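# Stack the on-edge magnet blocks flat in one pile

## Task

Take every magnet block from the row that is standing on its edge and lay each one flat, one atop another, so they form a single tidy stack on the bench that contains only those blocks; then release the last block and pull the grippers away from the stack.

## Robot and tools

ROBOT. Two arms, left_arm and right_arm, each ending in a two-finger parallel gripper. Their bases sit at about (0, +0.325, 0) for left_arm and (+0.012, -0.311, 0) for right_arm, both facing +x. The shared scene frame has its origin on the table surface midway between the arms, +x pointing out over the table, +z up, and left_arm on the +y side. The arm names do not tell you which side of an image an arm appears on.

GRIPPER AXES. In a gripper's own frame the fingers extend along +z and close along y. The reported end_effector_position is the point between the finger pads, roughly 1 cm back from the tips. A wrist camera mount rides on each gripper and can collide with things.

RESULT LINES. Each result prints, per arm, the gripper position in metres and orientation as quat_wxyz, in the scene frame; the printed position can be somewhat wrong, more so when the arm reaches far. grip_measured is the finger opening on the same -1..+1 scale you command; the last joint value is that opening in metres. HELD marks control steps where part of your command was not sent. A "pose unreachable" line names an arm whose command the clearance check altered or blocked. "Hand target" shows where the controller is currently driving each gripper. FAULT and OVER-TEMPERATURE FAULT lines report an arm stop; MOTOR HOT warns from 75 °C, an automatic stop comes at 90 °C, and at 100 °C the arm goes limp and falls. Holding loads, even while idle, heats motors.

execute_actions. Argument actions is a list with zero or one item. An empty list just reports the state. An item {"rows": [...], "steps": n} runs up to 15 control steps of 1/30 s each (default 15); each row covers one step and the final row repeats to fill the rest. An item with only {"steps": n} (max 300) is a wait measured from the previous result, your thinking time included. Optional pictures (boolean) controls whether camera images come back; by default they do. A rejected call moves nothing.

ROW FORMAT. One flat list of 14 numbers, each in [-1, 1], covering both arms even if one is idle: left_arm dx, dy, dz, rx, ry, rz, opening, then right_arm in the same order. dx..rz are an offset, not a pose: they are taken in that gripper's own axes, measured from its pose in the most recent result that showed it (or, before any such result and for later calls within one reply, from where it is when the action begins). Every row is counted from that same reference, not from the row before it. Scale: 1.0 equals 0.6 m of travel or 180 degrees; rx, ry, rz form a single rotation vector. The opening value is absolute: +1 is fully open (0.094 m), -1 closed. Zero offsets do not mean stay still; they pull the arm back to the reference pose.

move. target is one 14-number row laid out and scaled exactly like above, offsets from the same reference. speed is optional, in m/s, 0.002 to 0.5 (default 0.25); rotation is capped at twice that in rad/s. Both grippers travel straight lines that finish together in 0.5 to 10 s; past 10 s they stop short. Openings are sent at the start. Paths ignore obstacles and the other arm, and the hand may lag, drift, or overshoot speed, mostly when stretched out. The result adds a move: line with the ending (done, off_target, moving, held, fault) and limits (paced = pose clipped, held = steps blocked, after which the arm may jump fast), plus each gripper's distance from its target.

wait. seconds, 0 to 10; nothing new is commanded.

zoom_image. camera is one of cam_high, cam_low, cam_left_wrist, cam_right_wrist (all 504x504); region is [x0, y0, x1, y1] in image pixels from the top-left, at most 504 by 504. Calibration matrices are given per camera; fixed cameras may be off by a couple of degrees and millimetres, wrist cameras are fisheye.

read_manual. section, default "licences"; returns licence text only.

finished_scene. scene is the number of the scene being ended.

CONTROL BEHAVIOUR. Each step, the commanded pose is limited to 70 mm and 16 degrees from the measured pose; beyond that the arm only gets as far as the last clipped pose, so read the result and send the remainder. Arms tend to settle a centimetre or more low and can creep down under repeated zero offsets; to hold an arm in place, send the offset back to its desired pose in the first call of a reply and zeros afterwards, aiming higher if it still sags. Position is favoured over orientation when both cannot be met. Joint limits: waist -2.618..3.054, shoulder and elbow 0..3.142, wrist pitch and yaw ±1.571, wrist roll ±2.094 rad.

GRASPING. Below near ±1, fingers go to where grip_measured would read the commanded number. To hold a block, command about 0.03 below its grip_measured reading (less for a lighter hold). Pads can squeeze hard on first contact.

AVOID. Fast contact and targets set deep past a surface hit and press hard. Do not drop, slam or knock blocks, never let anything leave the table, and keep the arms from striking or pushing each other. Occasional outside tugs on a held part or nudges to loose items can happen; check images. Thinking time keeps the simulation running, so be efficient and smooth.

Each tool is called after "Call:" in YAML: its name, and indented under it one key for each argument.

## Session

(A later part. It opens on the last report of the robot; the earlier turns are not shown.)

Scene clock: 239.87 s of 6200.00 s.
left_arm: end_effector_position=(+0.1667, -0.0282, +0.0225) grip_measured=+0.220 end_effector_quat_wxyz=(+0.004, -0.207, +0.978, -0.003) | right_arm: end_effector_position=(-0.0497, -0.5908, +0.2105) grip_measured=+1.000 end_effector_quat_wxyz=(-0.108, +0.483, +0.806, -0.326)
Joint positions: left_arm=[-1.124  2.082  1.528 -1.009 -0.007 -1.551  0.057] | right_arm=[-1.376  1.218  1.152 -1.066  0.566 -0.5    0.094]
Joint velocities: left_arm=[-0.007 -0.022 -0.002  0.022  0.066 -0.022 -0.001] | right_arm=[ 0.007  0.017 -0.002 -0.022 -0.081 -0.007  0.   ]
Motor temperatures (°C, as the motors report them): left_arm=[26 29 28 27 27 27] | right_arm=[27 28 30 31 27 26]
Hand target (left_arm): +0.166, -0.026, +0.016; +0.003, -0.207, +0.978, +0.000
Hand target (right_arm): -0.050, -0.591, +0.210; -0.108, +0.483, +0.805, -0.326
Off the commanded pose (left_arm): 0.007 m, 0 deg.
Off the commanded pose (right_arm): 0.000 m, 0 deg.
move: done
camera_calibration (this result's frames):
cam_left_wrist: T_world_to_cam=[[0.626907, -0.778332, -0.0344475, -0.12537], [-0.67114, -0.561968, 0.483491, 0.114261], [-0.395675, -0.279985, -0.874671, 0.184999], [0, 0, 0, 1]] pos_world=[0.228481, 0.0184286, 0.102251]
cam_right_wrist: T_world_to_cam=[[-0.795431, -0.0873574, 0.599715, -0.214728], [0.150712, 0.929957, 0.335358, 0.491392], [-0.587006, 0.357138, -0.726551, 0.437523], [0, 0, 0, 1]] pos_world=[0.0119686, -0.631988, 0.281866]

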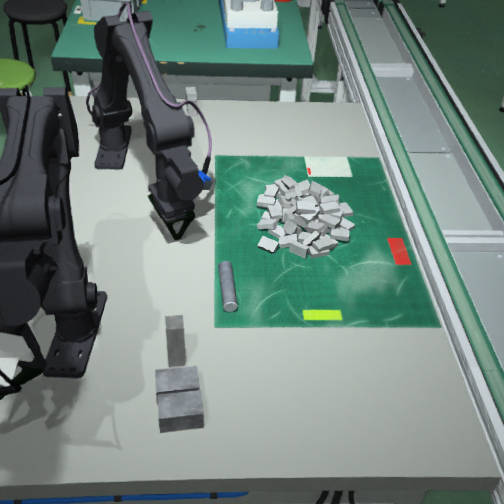

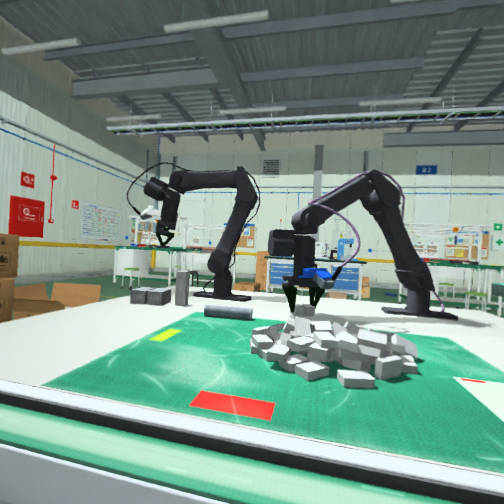

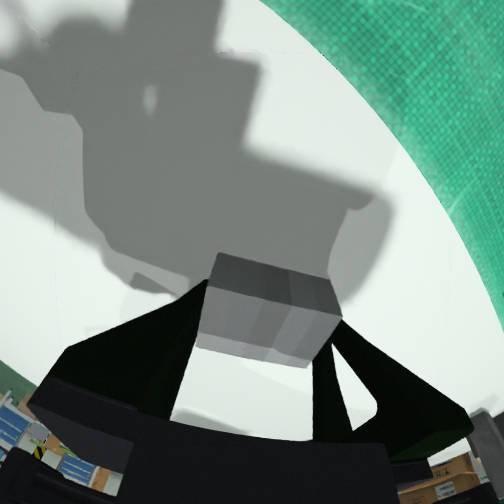

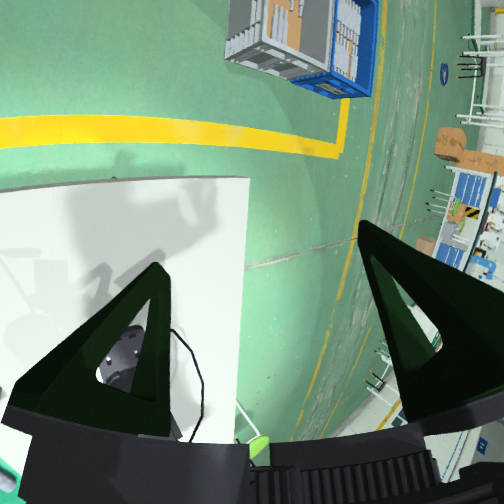

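Call:
move:
  target: [0,0,0,0,0,0,0.5,0,0,0,0,0,0,1]
  speed: 0.02

Scene clock: 243.73 s of 6200.00 s.
left_arm: end_effector_position=(+0.1667, -0.0283, +0.0225) grip_measured=+0.499 end_effector_quat_wxyz=(+0.004, -0.207, +0.978, -0.003) | right_arm: end_effector_position=(-0.0496, -0.5908, +0.2104) grip_measured=+1.000 end_effector_quat_wxyz=(-0.108, +0.483, +0.806, -0.326)
Joint positions: left_arm=[-1.124  2.082  1.528 -1.008 -0.007 -1.551  0.07 ] | right_arm=[-1.376  1.218  1.152 -1.066  0.566 -0.5    0.094]
Joint velocities: left_arm=[ 0.012 -0.022  0.002 -0.007 -0.022 -0.007  0.001] | right_arm=[ 0.007 -0.002  0.002 -0.037 -0.037  0.007  0.   ]
Motor temperatures (°C, as the motors report them): left_arm=[26 29 28 27 27 27] | right_arm=[27 28 30 31 27 26]
Hand target (left_arm): +0.167, -0.028, +0.023; +0.004, -0.207, +0.978, -0.003
Hand target (right_arm): -0.050, -0.591, +0.210; -0.108, +0.483, +0.806, -0.326
Off the commanded pose (left_arm): 0.000 m, 0 deg.
Off the commanded pose (right_arm): 0.000 m, 0 deg.
After step 90, 0.17 s passed at rest.
move: done
camera_calibration (this result's frames):
cam_left_wrist: T_world_to_cam=[[0.626913, -0.778344, -0.0340774, -0.125472], [-0.671217, -0.561801, 0.483577, 0.114255], [-0.395534, -0.280288, -0.874638, 0.184959], [0, 0, 0, 1]] pos_world=[0.228508, 0.0183702, 0.102245]
cam_right_wrist: T_world_to_cam=[[-0.795622, -0.0875113, 0.599439, -0.214705], [0.150446, 0.929968, 0.335448, 0.491377], [-0.586815, 0.357073, -0.726737, 0.437547], [0, 0, 0, 1]] pos_world=[0.0120096, -0.63199, 0.281853]

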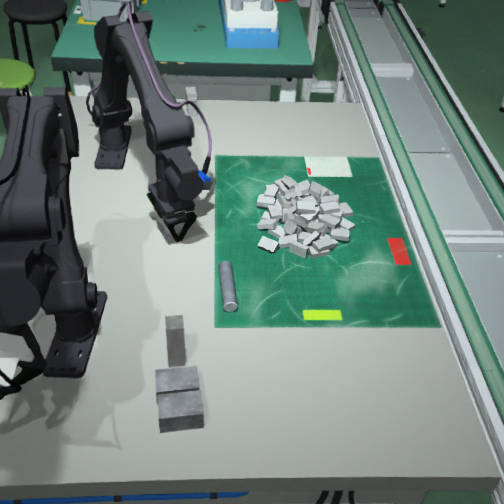

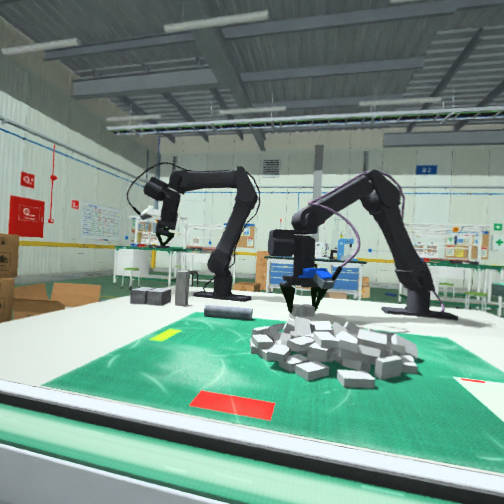

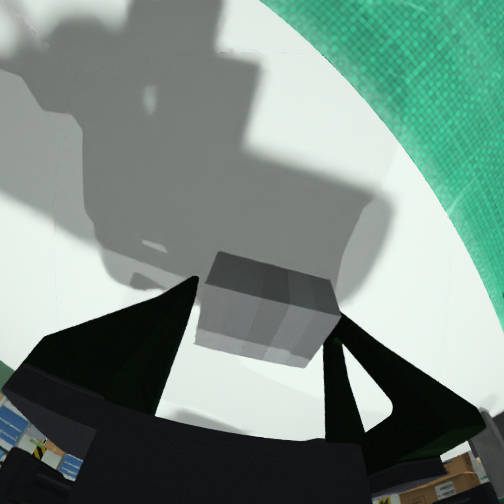

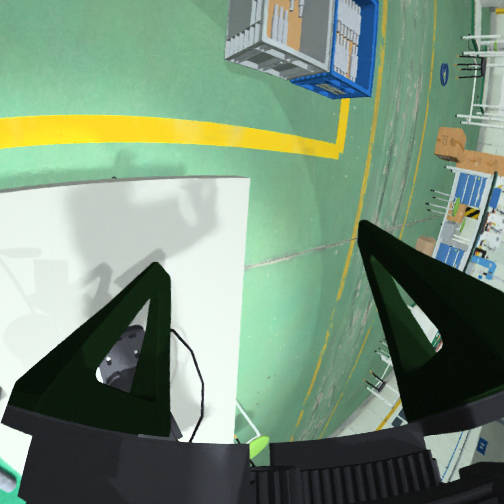

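Call:
move:
  target: [0,0,-0.12,0,0,0,0.5,0,0,0,0,0,0,1]
  speed: 0.12

Call:
move:
  target: [0.007,-0.02,0,0.2723,-0.2723,0.4443,0.4,0,0,0,0,0,0,1]
  speed: 0.3

Scene clock: 264.63 s of 6200.00 s.
left_arm: end_effector_position=(+0.1668, -0.0285, +0.0869) grip_measured=+0.499 end_effector_quat_wxyz=(+0.003, -0.207, +0.978, -0.000) | right_arm: end_effector_position=(-0.0496, -0.5908, +0.2104) grip_measured=+1.000 end_effector_quat_wxyz=(-0.108, +0.483, +0.806, -0.326)
Joint positions: left_arm=[-1.124  2.041  1.726 -1.255 -0.007 -1.551  0.07 ] | right_arm=[-1.376  1.218  1.152 -1.066  0.565 -0.5    0.094]
Joint velocities: left_arm=[-0.002  0.007 -0.007 -0.037  0.037 -0.022 -0.001] | right_arm=[-0.007  0.007  0.007 -0.007 -0.037 -0.022  0.   ]
Motor temperatures (°C, as the motors report them): left_arm=[26 31 28 27 27 27] | right_arm=[27 28 30 31 27 26]
Hand target (left_arm): +0.167, -0.028, +0.094; +0.004, -0.207, +0.978, -0.003
Hand target (right_arm): -0.050, -0.591, +0.210; -0.108, +0.483, +0.806, -0.326
Off the commanded pose (left_arm): 0.008 m, 0 deg.
Off the commanded pose (right_arm): 0.000 m, 0 deg.
After step 90, 16.70 s passed at rest.
move: done
camera_calibration (this result's frames):
cam_left_wrist: T_world_to_cam=[[0.626805, -0.778111, -0.0407389, -0.122904], [-0.669818, -0.564806, 0.482015, 0.082916], [-0.398071, -0.274842, -0.875215, 0.241823], [0, 0, 0, 1]] pos_world=[0.228838, 0.0176611, 0.166673]
cam_right_wrist: T_world_to_cam=[[-0.795813, -0.0876653, 0.599163, -0.214681], [0.15018, 0.929978, 0.335539, 0.491361], [-0.586623, 0.357008, -0.726924, 0.437571], [0, 0, 0, 1]] pos_world=[0.0120506, -0.631991, 0.281839]

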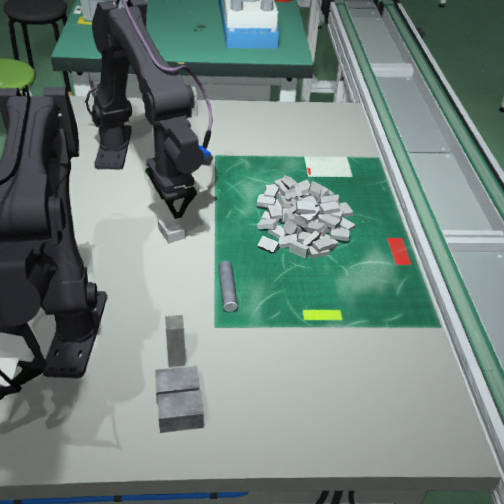

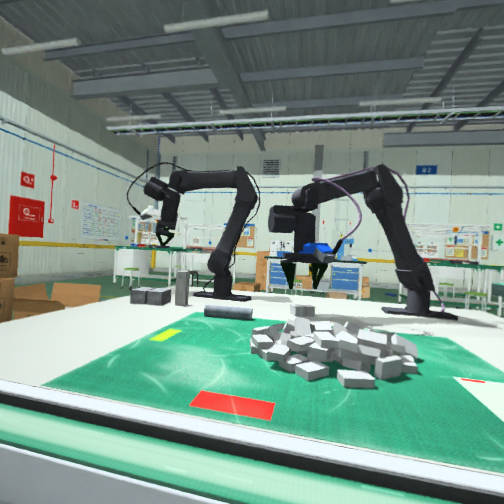

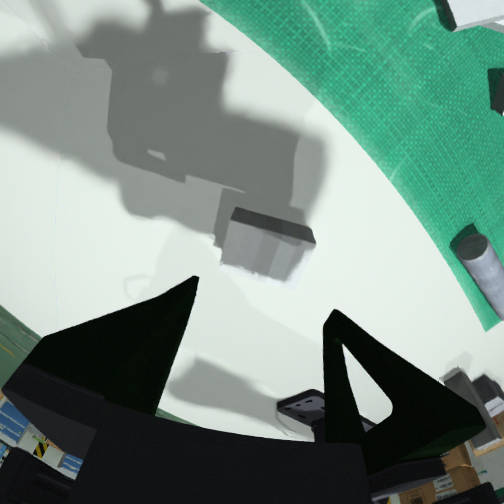

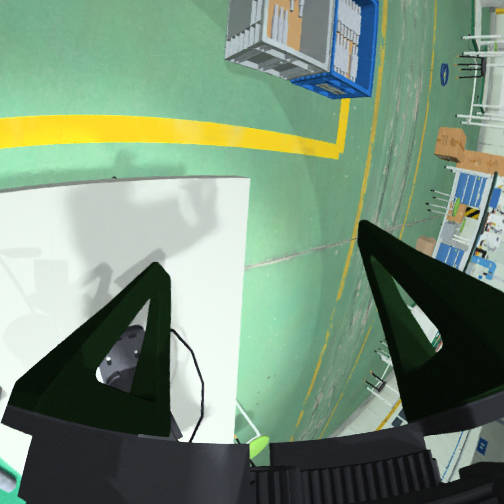

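Scene clock: 268.43 s of 6200.00 s.
left_arm: end_effector_position=(+0.1665, -0.0433, +0.0990) grip_measured=+0.401 end_effector_quat_wxyz=(+0.452, +0.454, +0.714, -0.283) | right_arm: end_effector_position=(-0.0495, -0.5908, +0.2104) grip_measured=+1.000 end_effector_quat_wxyz=(-0.108, +0.483, +0.806, -0.326)
Joint positions: left_arm=[-1.152  1.493  0.482  0.566 -0.033 -0.009  0.066] | right_arm=[-1.376  1.218  1.152 -1.066  0.565 -0.5    0.094]
Joint velocities: left_arm=[ 0.002 -0.002  0.017 -0.007 -0.022  0.007 -0.001] | right_arm=[ 0.007  0.012 -0.002  0.066  0.066  0.095  0.   ]
Motor temperatures (°C, as the motors report them): left_arm=[26 30 28 28 27 27] | right_arm=[27 28 30 31 27 26]
Hand target (left_arm): +0.167, -0.039, +0.089; +0.444, +0.460, +0.717, -0.276
Hand target (right_arm): -0.050, -0.591, +0.210; -0.108, +0.483, +0.806, -0.326
Off the commanded pose (left_arm): 0.012 m, 2 deg.
Off the commanded pose (right_arm): 0.000 m, 0 deg.
move: off_target (left_arm)
camera_calibration (this result's frames):
cam_left_wrist: T_world_to_cam=[[-0.808919, -0.54969, 0.208546, 0.0905199], [-0.562202, 0.619466, -0.547896, 0.203801], [0.171985, -0.560448, -0.810135, 0.134534], [0, 0, 0, 1]] pos_world=[0.164663, -0.00109037, 0.201775]
cam_right_wrist: T_world_to_cam=[[-0.796004, -0.0878193, 0.598886, -0.214658], [0.149914, 0.929989, 0.335629, 0.491345], [-0.586432, 0.356943, -0.72711, 0.437595], [0, 0, 0, 1]] pos_world=[0.0120917, -0.631993, 0.281825]

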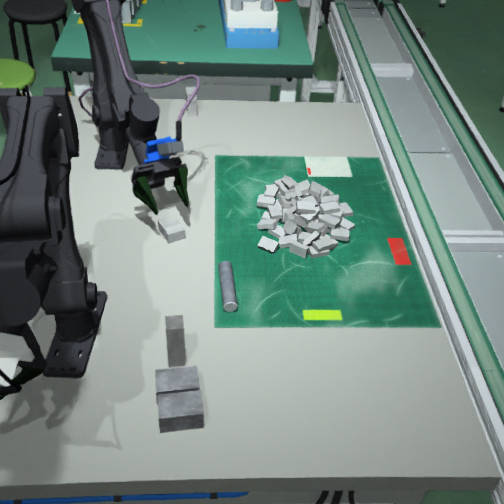

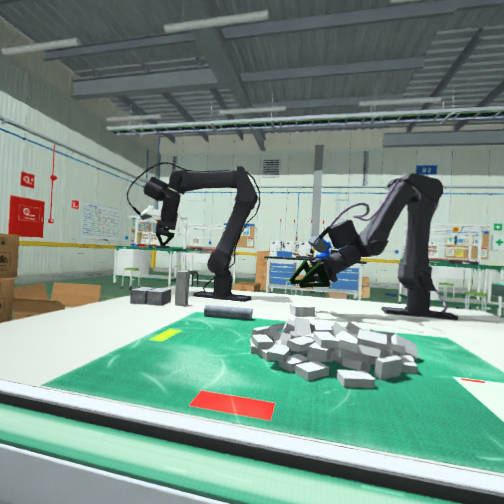

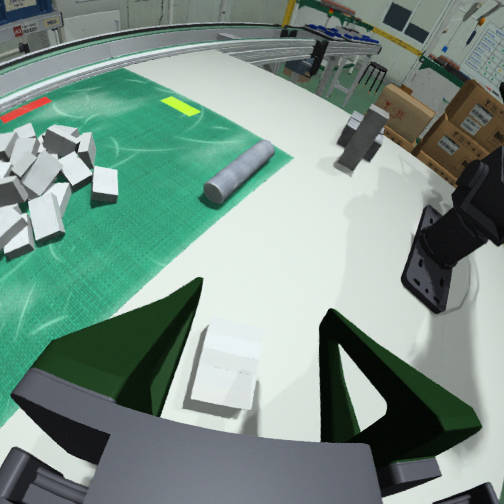

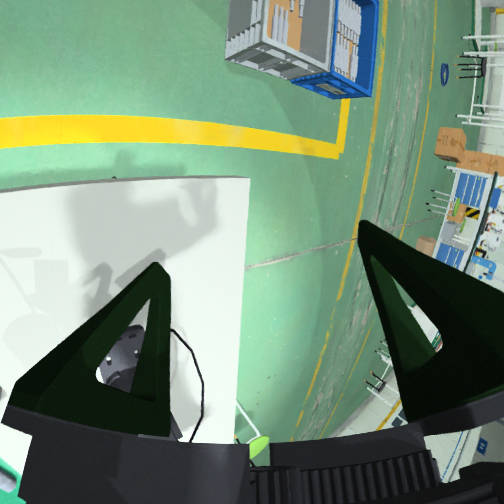

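Call:
zoom_image:
  camera: "cam_left_wrist"
  region: [150, 270, 350, 430]

Region (150, 270, 350, 430) of cam_left_wrist's 504x504 image, scaled by 2.520, with more detail than that image has; it fills the top 403 rows of this view, and the rest is white.

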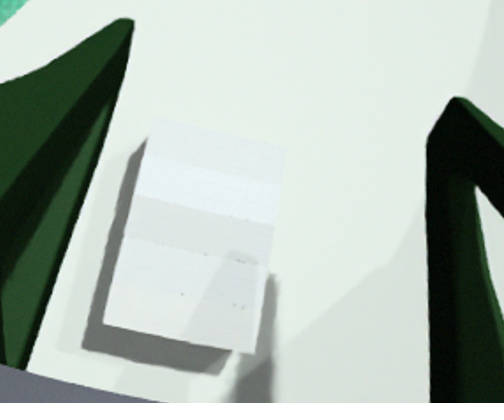

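Call:
move:
  target: [0.0874,-0.002,0.0452,0.006,0.008,0.003,0.4,0,0,0,0,0,0,1]
  speed: 0.08

Call:
zoom_image:
  camera: "cam_low"
  region: [260, 240, 380, 340]

Call:
zoom_image:
  camera: "cam_left_wrist"
  region: [150, 250, 370, 450]

Scene clock: 287.77 s of 6200.00 s.
left_arm: end_effector_position=(+0.1660, -0.0493, +0.0475) grip_measured=+0.401 end_effector_quat_wxyz=(+0.446, +0.459, +0.713, -0.287) | right_arm: end_effector_position=(-0.0495, -0.5908, +0.2103) grip_measured=+1.000 end_effector_quat_wxyz=(-0.108, +0.483, +0.806, -0.326)
Joint positions: left_arm=[-1.152  1.75   0.432  0.865 -0.017 -0.008  0.066] | right_arm=[-1.376  1.218  1.152 -1.066  0.565 -0.5    0.094]
Joint velocities: left_arm=[ 0.007 -0.017  0.002  0.051  0.007 -0.066 -0.   ] | right_arm=[-0.007 -0.002 -0.007  0.007  0.037  0.051  0.   ]
Motor temperatures (°C, as the motors report them): left_arm=[26 28 27 31 27 27] | right_arm=[27 28 30 31 27 26]
Hand target (left_arm): +0.165, -0.045, +0.041; +0.441, +0.465, +0.714, -0.282
Hand target (right_arm): -0.050, -0.591, +0.210; -0.108, +0.483, +0.806, -0.326
Off the commanded pose (left_arm): 0.008 m, 1 deg.
Off the commanded pose (right_arm): 0.000 m, 0 deg.
After step 90, 14.97 s passed at rest.
move: done
camera_calibration (this result's frames):
cam_left_wrist: T_world_to_cam=[[-0.815261, -0.538738, 0.212392, 0.0990217], [-0.557343, 0.630385, -0.540355, 0.178399], [0.157221, -0.558905, -0.814191, 0.0922475], [0, 0, 0, 1]] pos_world=[0.165655, -0.0075557, 0.150474]
cam_right_wrist: T_world_to_cam=[[-0.796195, -0.0879733, 0.59861, -0.214634], [0.149648, 0.929999, 0.335719, 0.491329], [-0.586241, 0.356878, -0.727296, 0.437619], [0, 0, 0, 1]] pos_world=[0.0121327, -0.631994, 0.281812]

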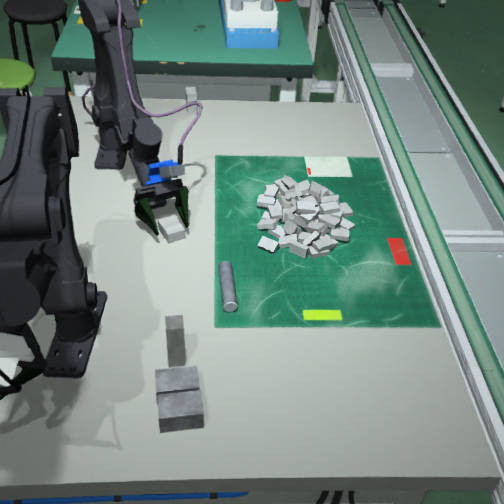

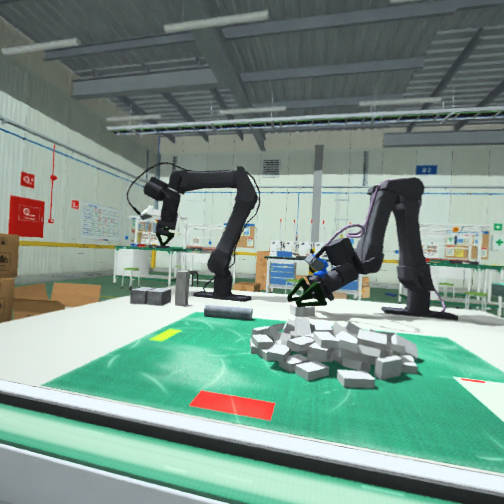

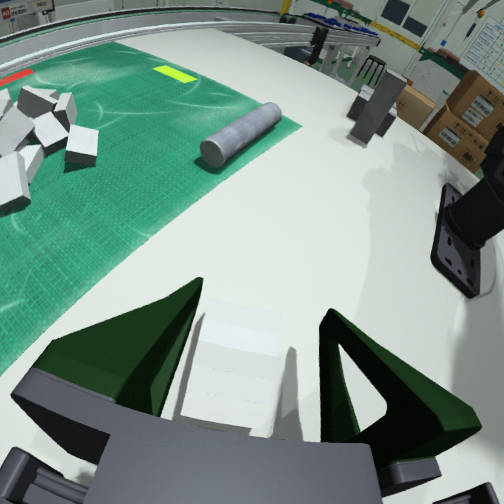

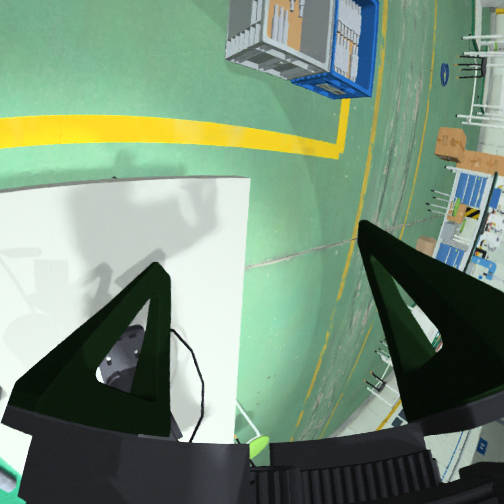

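Region (260, 240, 380, 340) of cam_low's 504x504 image, scaled by 4.200, with more detail than that image has.

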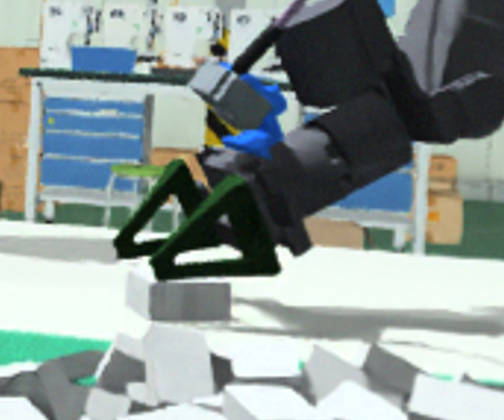

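Region (150, 250, 370, 450) of cam_left_wrist's 504x504 image, scaled by 2.291, with more detail than that image has; it fills the top 458 rows of this view, and the rest is white.

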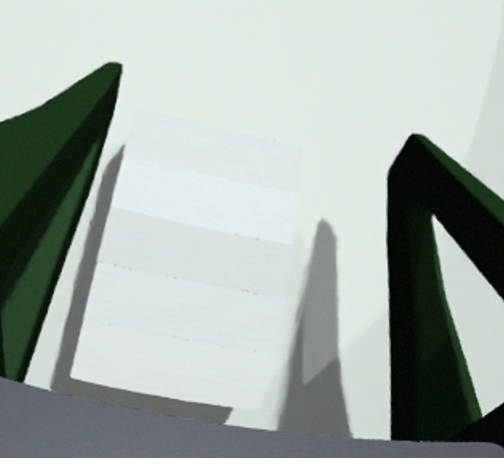

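Call:
move:
  target: [0.0457,0.013,0.013,0,0,0,0.4,0,0,0,0,0,0,1]
  speed: 0.03

Call:
zoom_image:
  camera: "cam_low"
  region: [270, 260, 360, 335]

Call:
zoom_image:
  camera: "cam_left_wrist"
  region: [150, 250, 370, 450]

Scene clock: 309.57 s of 6200.00 s.
left_arm: end_effector_position=(+0.1705, -0.0462, +0.0255) grip_measured=+0.401 end_effector_quat_wxyz=(+0.450, +0.454, +0.712, -0.290) | right_arm: end_effector_position=(-0.0494, -0.5908, +0.2103) grip_measured=+1.000 end_effector_quat_wxyz=(-0.108, +0.483, +0.806, -0.326)
Joint positions: left_arm=[-1.132  1.884  0.408  1.035 -0.002 -0.006  0.066] | right_arm=[-1.376  1.218  1.152 -1.066  0.564 -0.5    0.094]
Joint velocities: left_arm=[ 0.002  0.002 -0.002 -0.007  0.037 -0.051 -0.001] | right_arm=[ 0.012  0.012  0.002 -0.037 -0.022 -0.051  0.   ]
Motor temperatures (°C, as the motors report them): left_arm=[26 28 27 33 27 27] | right_arm=[27 28 30 31 27 26]
Hand target (left_arm): +0.170, -0.041, +0.020; +0.446, +0.459, +0.713, -0.286
Hand target (right_arm): -0.049, -0.591, +0.210; -0.108, +0.483, +0.806, -0.326
Off the commanded pose (left_arm): 0.008 m, 1 deg.
Off the commanded pose (right_arm): 0.000 m, 0 deg.
After step 90, 17.57 s passed at rest.
move: done
camera_calibration (this result's frames):
cam_left_wrist: T_world_to_cam=[[-0.812654, -0.539963, 0.219163, 0.108327], [-0.560311, 0.620654, -0.548489, 0.167306], [0.160139, -0.568531, -0.806925, 0.0742263], [0, 0, 0, 1]] pos_world=[0.16989, -0.0031466, 0.127919]
cam_right_wrist: T_world_to_cam=[[-0.796386, -0.0881273, 0.598333, -0.21461], [0.149382, 0.930009, 0.335808, 0.491313], [-0.586049, 0.356814, -0.727482, 0.437642], [0, 0, 0, 1]] pos_world=[0.0121738, -0.631996, 0.281798]

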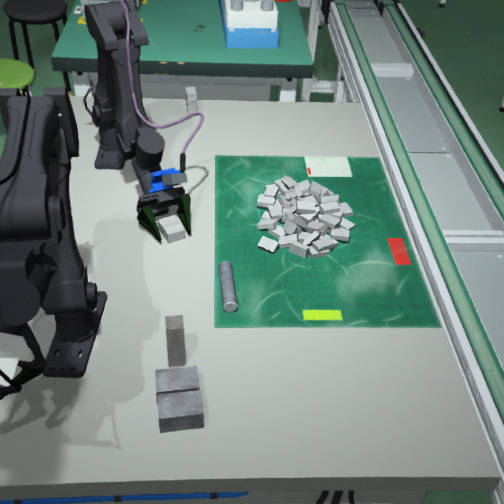

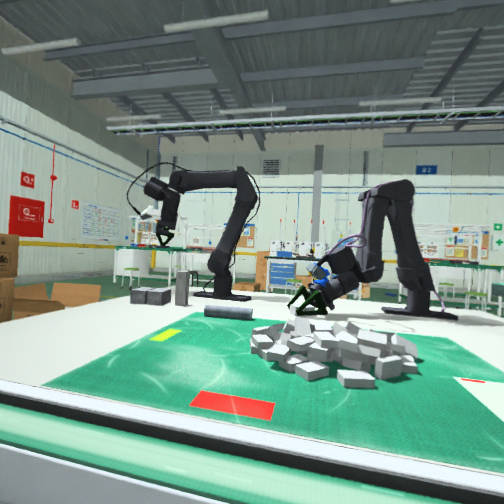

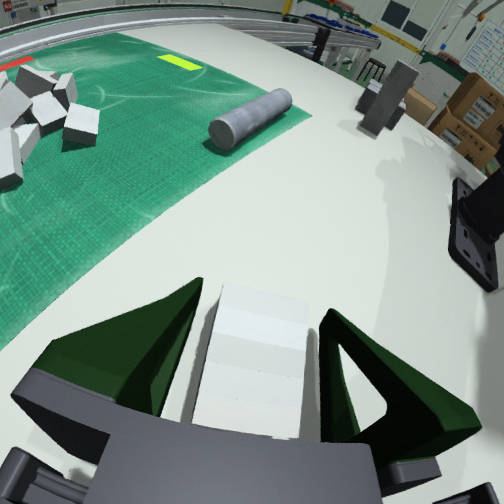

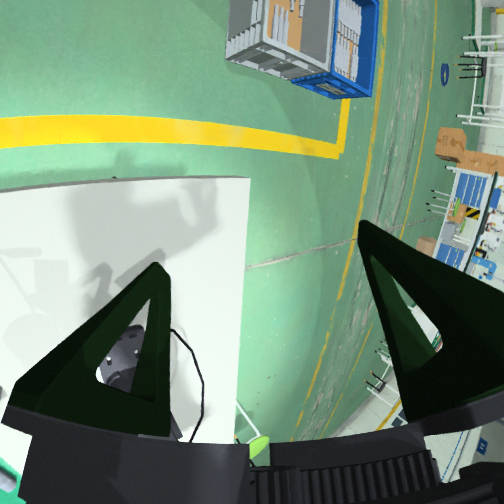

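Region (270, 260, 360, 335) of cam_low's 504x504 image, scaled by 5.600, with more detail than that image has.

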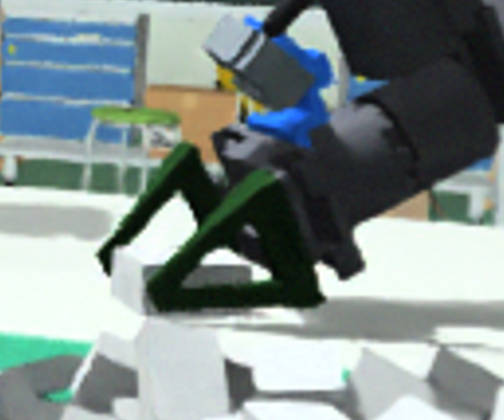

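Region (150, 250, 370, 450) of cam_left_wrist's 504x504 image, scaled by 2.291, with more detail than that image has; it fills the top 458 rows of this view, and the rest is white.

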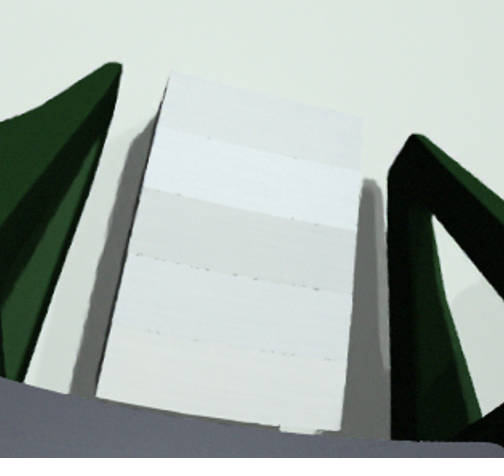

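Call:
move:
  target: [0.005,0,-0.009,0,0,0,0.0,0,0,0,0,0,0,1]
  speed: 0.02

Call:
zoom_image:
  camera: "cam_low"
  region: [270, 260, 360, 335]

Call:
zoom_image:
  camera: "cam_left_wrist"
  region: [150, 250, 370, 450]

Scene clock: 317.87 s of 6200.00 s.
left_arm: end_effector_position=(+0.1694, -0.0444, +0.0255) grip_measured=+0.001 end_effector_quat_wxyz=(+0.451, +0.454, +0.711, -0.291) | right_arm: end_effector_position=(-0.0493, -0.5909, +0.2103) grip_measured=+1.000 end_effector_quat_wxyz=(-0.107, +0.483, +0.806, -0.326)
Joint positions: left_arm=[-1.132  1.884  0.397  1.049 -0.001 -0.006  0.047] | right_arm=[-1.376  1.218  1.152 -1.066  0.564 -0.5    0.094]
Joint velocities: left_arm=[-0.017 -0.002 -0.007 -0.007  0.022  0.022  0.002] | right_arm=[-0.012  0.002 -0.012 -0.081 -0.007 -0.022  0.   ]
Motor temperatures (°C, as the motors report them): left_arm=[26 28 27 33 27 27] | right_arm=[27 28 30 31 27 26]
Hand target (left_arm): +0.168, -0.041, +0.025; +0.450, +0.454, +0.712, -0.290
Hand target (right_arm): -0.049, -0.591, +0.210; -0.108, +0.483, +0.806, -0.326
Off the commanded pose (left_arm): 0.004 m, 0 deg.
Off the commanded pose (right_arm): 0.000 m, 0 deg.
After step 90, 4.53 s passed at rest.
move: done
camera_calibration (this result's frames):
cam_left_wrist: T_world_to_cam=[[-0.81362, -0.538214, 0.219883, 0.108667], [-0.558768, 0.619384, -0.55149, 0.165385], [0.160628, -0.571567, -0.80468, 0.0751453], [0, 0, 0, 1]] pos_world=[0.168755, -0.00100049, 0.127782]
cam_right_wrist: T_world_to_cam=[[-0.796577, -0.0882814, 0.598057, -0.214587], [0.149116, 0.93002, 0.335898, 0.491297], [-0.585858, 0.356749, -0.727668, 0.437666], [0, 0, 0, 1]] pos_world=[0.0122149, -0.631997, 0.281785]

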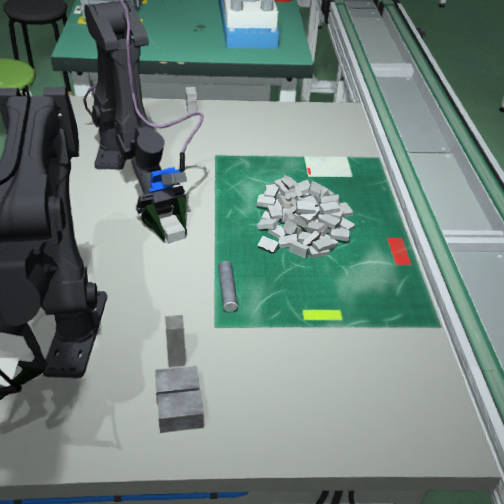

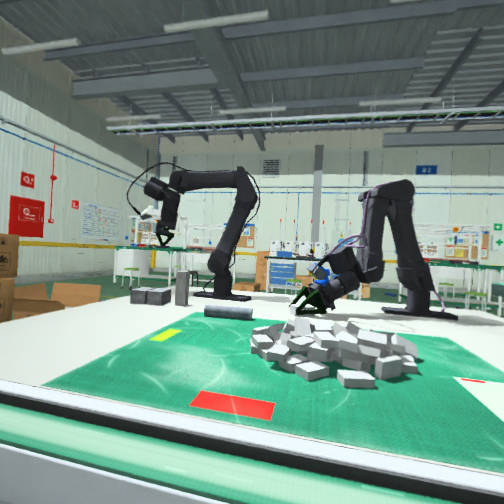

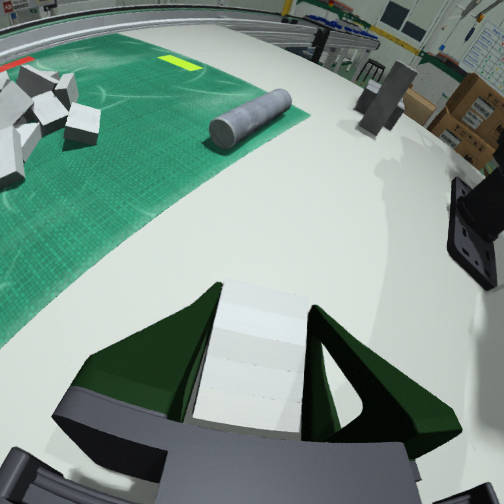

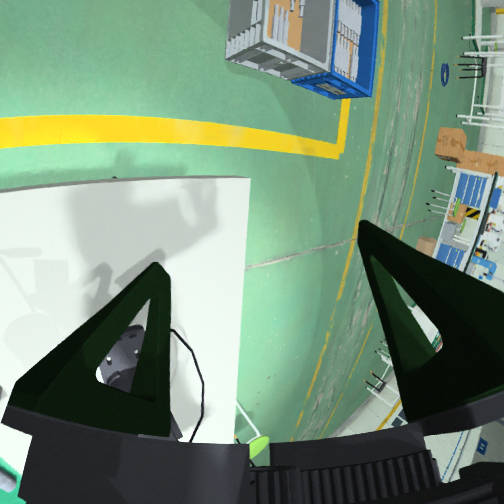

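Region (270, 260, 360, 335) of cam_low's 504x504 image, scaled by 5.600, with more detail than that image has.

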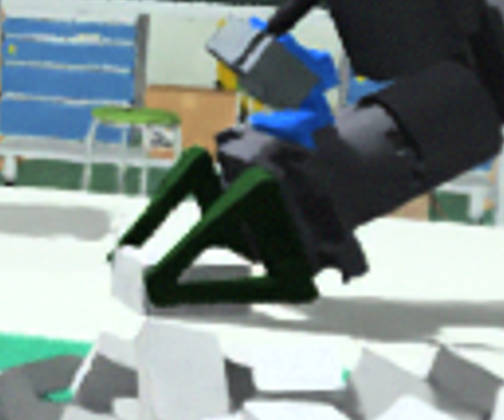

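Region (150, 250, 370, 450) of cam_left_wrist's 504x504 image, scaled by 2.291, with more detail than that image has; it fills the top 458 rows of this view, and the rest is white.

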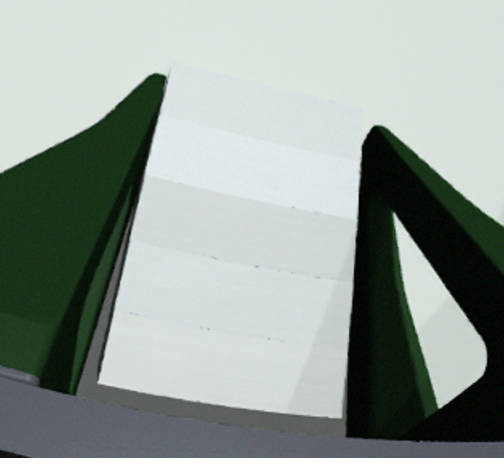

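Call:
move:
  target: [0.005,0,-0.009,0,0,0,0.0,0,0,0,0,0,0,1]
  speed: 0.02

Call:
move:
  target: [0,0,0,0,0,0,-0.17,0,0,0,0,0,0,1]
  speed: 0.02

Call:
zoom_image:
  camera: "cam_low"
  region: [270, 260, 360, 335]

Scene clock: 323.57 s of 6200.00 s.
left_arm: end_effector_position=(+0.1685, -0.0424, +0.0251) grip_measured=+0.001 end_effector_quat_wxyz=(+0.452, +0.454, +0.711, -0.292) | right_arm: end_effector_position=(-0.0493, -0.5909, +0.2102) grip_measured=+1.000 end_effector_quat_wxyz=(-0.107, +0.483, +0.806, -0.325)
Joint positions: left_arm=[-1.132  1.884  0.387  1.061 -0.001 -0.006  0.047] | right_arm=[-1.376  1.218  1.152 -1.066  0.563 -0.5    0.094]
Joint velocities: left_arm=[ 0.002  0.002  0.002 -0.022  0.007  0.066 -0.001] | right_arm=[-0.007  0.002 -0.007 -0.022 -0.022  0.051  0.   ]
Motor temperatures (°C, as the motors report them): left_arm=[26 28 27 34 27 27] | right_arm=[27 28 30 31 27 26]
Hand target (left_arm): +0.167, -0.039, +0.025; +0.451, +0.454, +0.711, -0.291
Hand target (right_arm): -0.049, -0.591, +0.210; -0.107, +0.483, +0.806, -0.326
Off the commanded pose (left_arm): 0.004 m, 0 deg.
Off the commanded pose (right_arm): 0.000 m, 0 deg.
After step 90, 1.97 s passed at rest.
move: done
camera_calibration (this result's frames):
cam_left_wrist: T_world_to_cam=[[-0.813794, -0.537832, 0.220173, 0.109134], [-0.558331, 0.618426, -0.553007, 0.163294], [0.161264, -0.572963, -0.803559, 0.0759692], [0, 0, 0, 1]] pos_world=[0.167734, 0.0012385, 0.12732]
cam_right_wrist: T_world_to_cam=[[-0.796768, -0.0884355, 0.59778, -0.214563], [0.14885, 0.93003, 0.335988, 0.491282], [-0.585666, 0.356684, -0.727854, 0.43769], [0, 0, 0, 1]] pos_world=[0.0122559, -0.631999, 0.281771]

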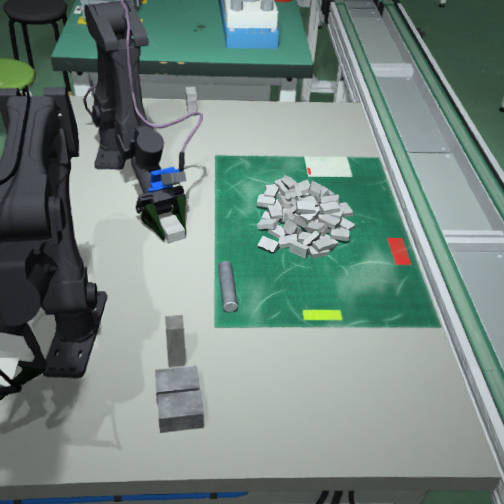

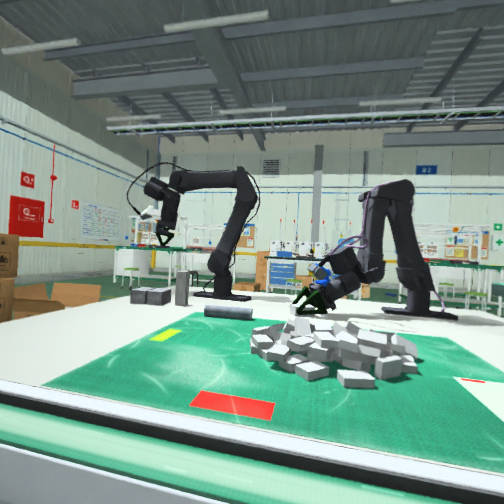

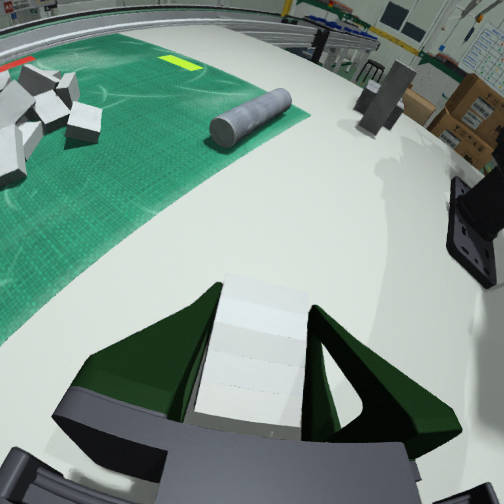

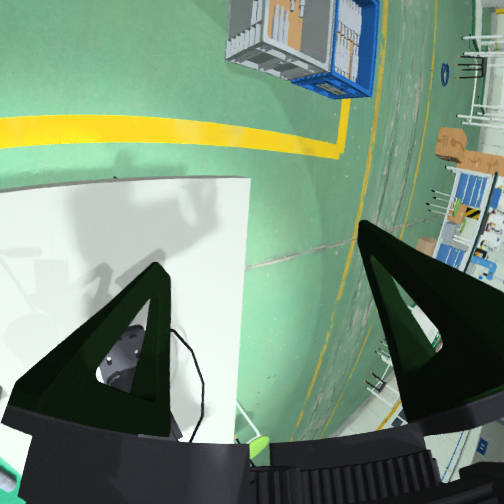

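Scene clock: 324.07 s of 6200.00 s.
left_arm: end_effector_position=(+0.1691, -0.0421, +0.0251) grip_measured=-0.146 end_effector_quat_wxyz=(+0.452, +0.453, +0.711, -0.291) | right_arm: end_effector_position=(-0.0492, -0.5909, +0.2102) grip_measured=+1.000 end_effector_quat_wxyz=(-0.107, +0.483, +0.806, -0.325)
Joint positions: left_arm=[-1.132  1.884  0.387  1.061 -0.004 -0.006  0.04 ] | right_arm=[-1.376  1.218  1.152 -1.066  0.563 -0.5    0.094]
Joint velocities: left_arm=[-0.012 -0.002  0.007  0.022 -0.066  0.007 -0.001] | right_arm=[-0.002 -0.012  0.002 -0.022  0.051 -0.022  0.   ]
Motor temperatures (°C, as the motors report them): left_arm=[26 28 27 34 27 27] | right_arm=[27 28 30 31 27 26]
Hand target (left_arm): +0.168, -0.042, +0.025; +0.452, +0.454, +0.710, -0.292
Hand target (right_arm): -0.049, -0.591, +0.210; -0.107, +0.483, +0.806, -0.325
Off the commanded pose (left_arm): 0.001 m, 0 deg.
Off the commanded pose (right_arm): 0.000 m, 0 deg.
move: done
camera_calibration (this result's frames):
cam_left_wrist: T_world_to_cam=[[-0.812404, -0.540496, 0.218778, 0.109412], [-0.559526, 0.617018, -0.553372, 0.163599], [0.164105, -0.571973, -0.803689, 0.0755909], [0, 0, 0, 1]] pos_world=[0.16802, 0.0014294, 0.127345]
cam_right_wrist: T_world_to_cam=[[-0.796958, -0.0885895, 0.597503, -0.21454], [0.148584, 0.93004, 0.336077, 0.491266], [-0.585475, 0.356619, -0.72804, 0.437714], [0, 0, 0, 1]] pos_world=[0.012297, -0.632, 0.281758]

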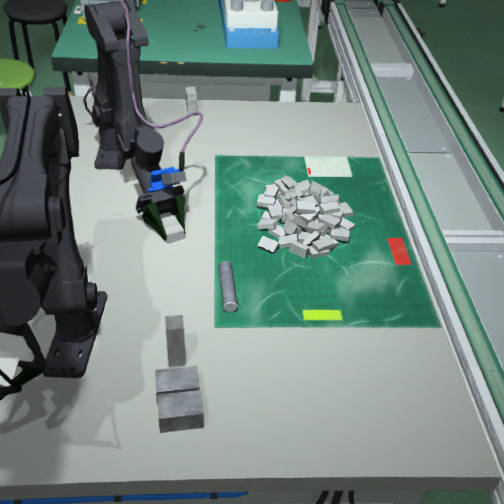

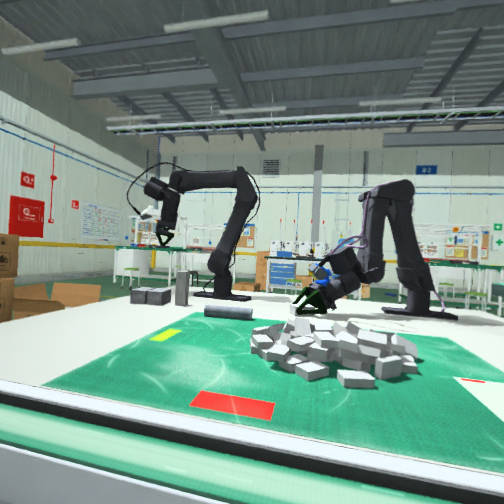

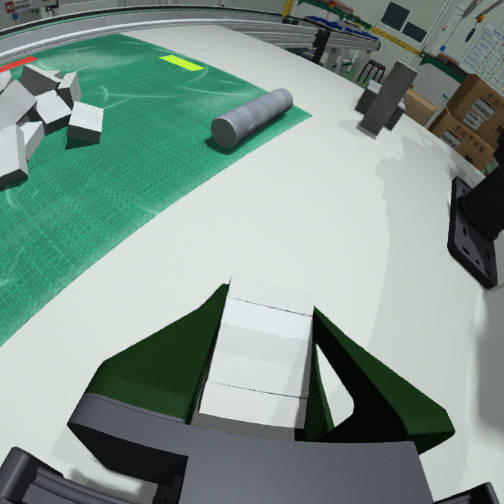

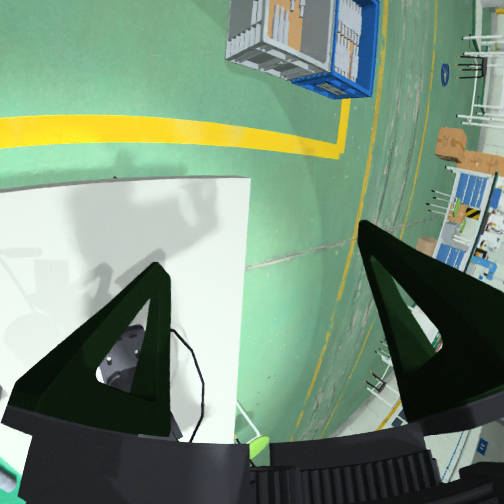

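Region (270, 260, 360, 335) of cam_low's 504x504 image, scaled by 5.600, with more detail than that image has.

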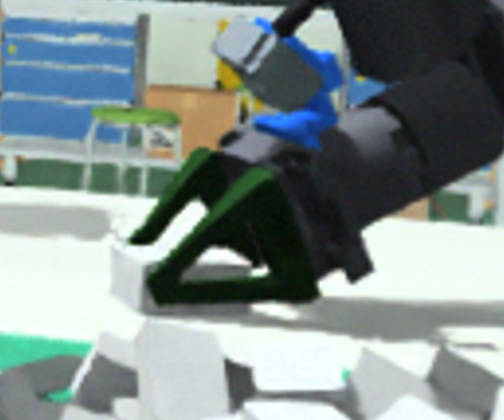

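Call:
move:
  target: [-0.045,0,-0.021,0,0,0,-0.19,0,0,0,0,0,0,1]
  speed: 0.02

Call:
zoom_image:
  camera: "cam_low"
  region: [270, 260, 360, 335]

Scene clock: 329.83 s of 6200.00 s.
left_arm: end_effector_position=(+0.1645, -0.0321, +0.0327) grip_measured=-0.146 end_effector_quat_wxyz=(+0.428, +0.463, +0.726, -0.275) | right_arm: end_effector_position=(-0.0492, -0.5909, +0.2102) grip_measured=+1.000 end_effector_quat_wxyz=(-0.107, +0.483, +0.806, -0.325)
Joint positions: left_arm=[-1.132  1.739  0.387  0.848 -0.004 -0.006  0.04 ] | right_arm=[-1.376  1.218  1.152 -1.066  0.563 -0.5    0.094]
Joint velocities: left_arm=[-0.007 -0.002  0.022 -0.022  0.037  0.037 -0.001] | right_arm=[ 0.002 -0.012 -0.017  0.007 -0.081 -0.051  0.   ]
Motor temperatures (°C, as the motors report them): left_arm=[26 28 27 34 27 27] | right_arm=[27 28 30 31 27 26]
Hand target (left_arm): +0.170, -0.042, +0.054; +0.453, +0.453, +0.711, -0.291
Hand target (right_arm): -0.049, -0.591, +0.210; -0.107, +0.483, +0.806, -0.325
Off the commanded pose (left_arm): 0.025 m, 4 deg.
Off the commanded pose (right_arm): 0.000 m, 0 deg.
After step 90, 1.07 s passed at rest.
move: off_target (left_arm)
camera_calibration (this result's frames):
cam_left_wrist: T_world_to_cam=[[-0.806327, -0.553821, 0.207651, 0.1084], [-0.574504, 0.649861, -0.49762, 0.160734], [0.140648, -0.520541, -0.842173, 0.0949058], [0, 0, 0, 1]] pos_world=[0.166399, 0.00498196, 0.137402]
cam_right_wrist: T_world_to_cam=[[-0.797148, -0.0887437, 0.597226, -0.214516], [0.148318, 0.93005, 0.336167, 0.49125], [-0.585283, 0.356554, -0.728226, 0.437738], [0, 0, 0, 1]] pos_world=[0.0123381, -0.632001, 0.281744]

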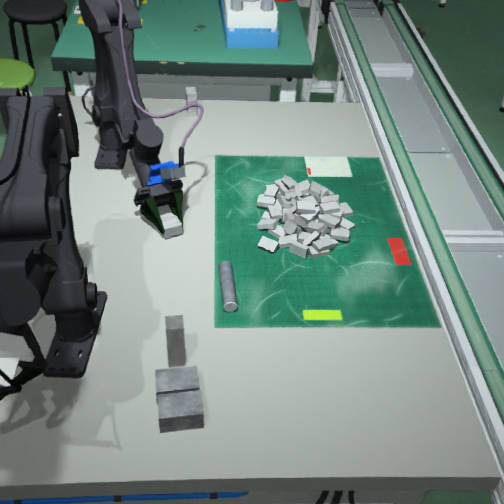

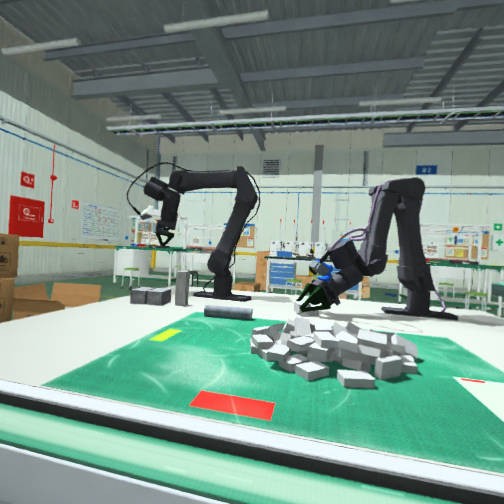

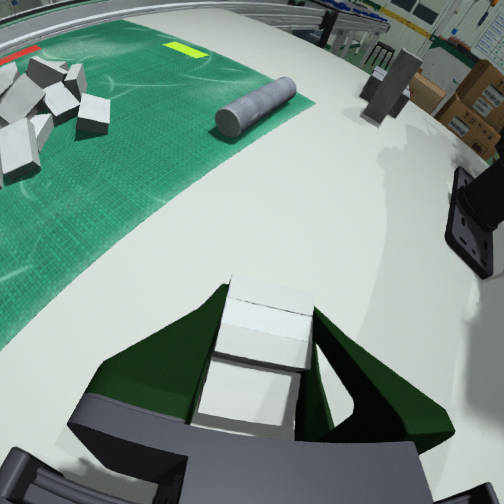

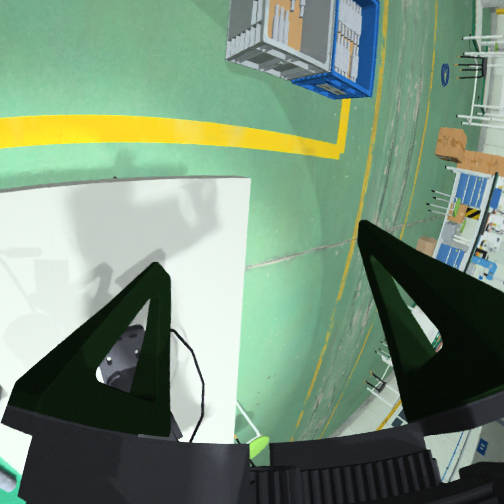

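Region (270, 260, 360, 335) of cam_low's 504x504 image, scaled by 5.600, with more detail than that image has.

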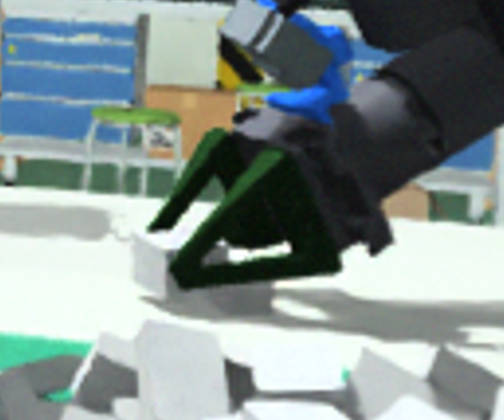

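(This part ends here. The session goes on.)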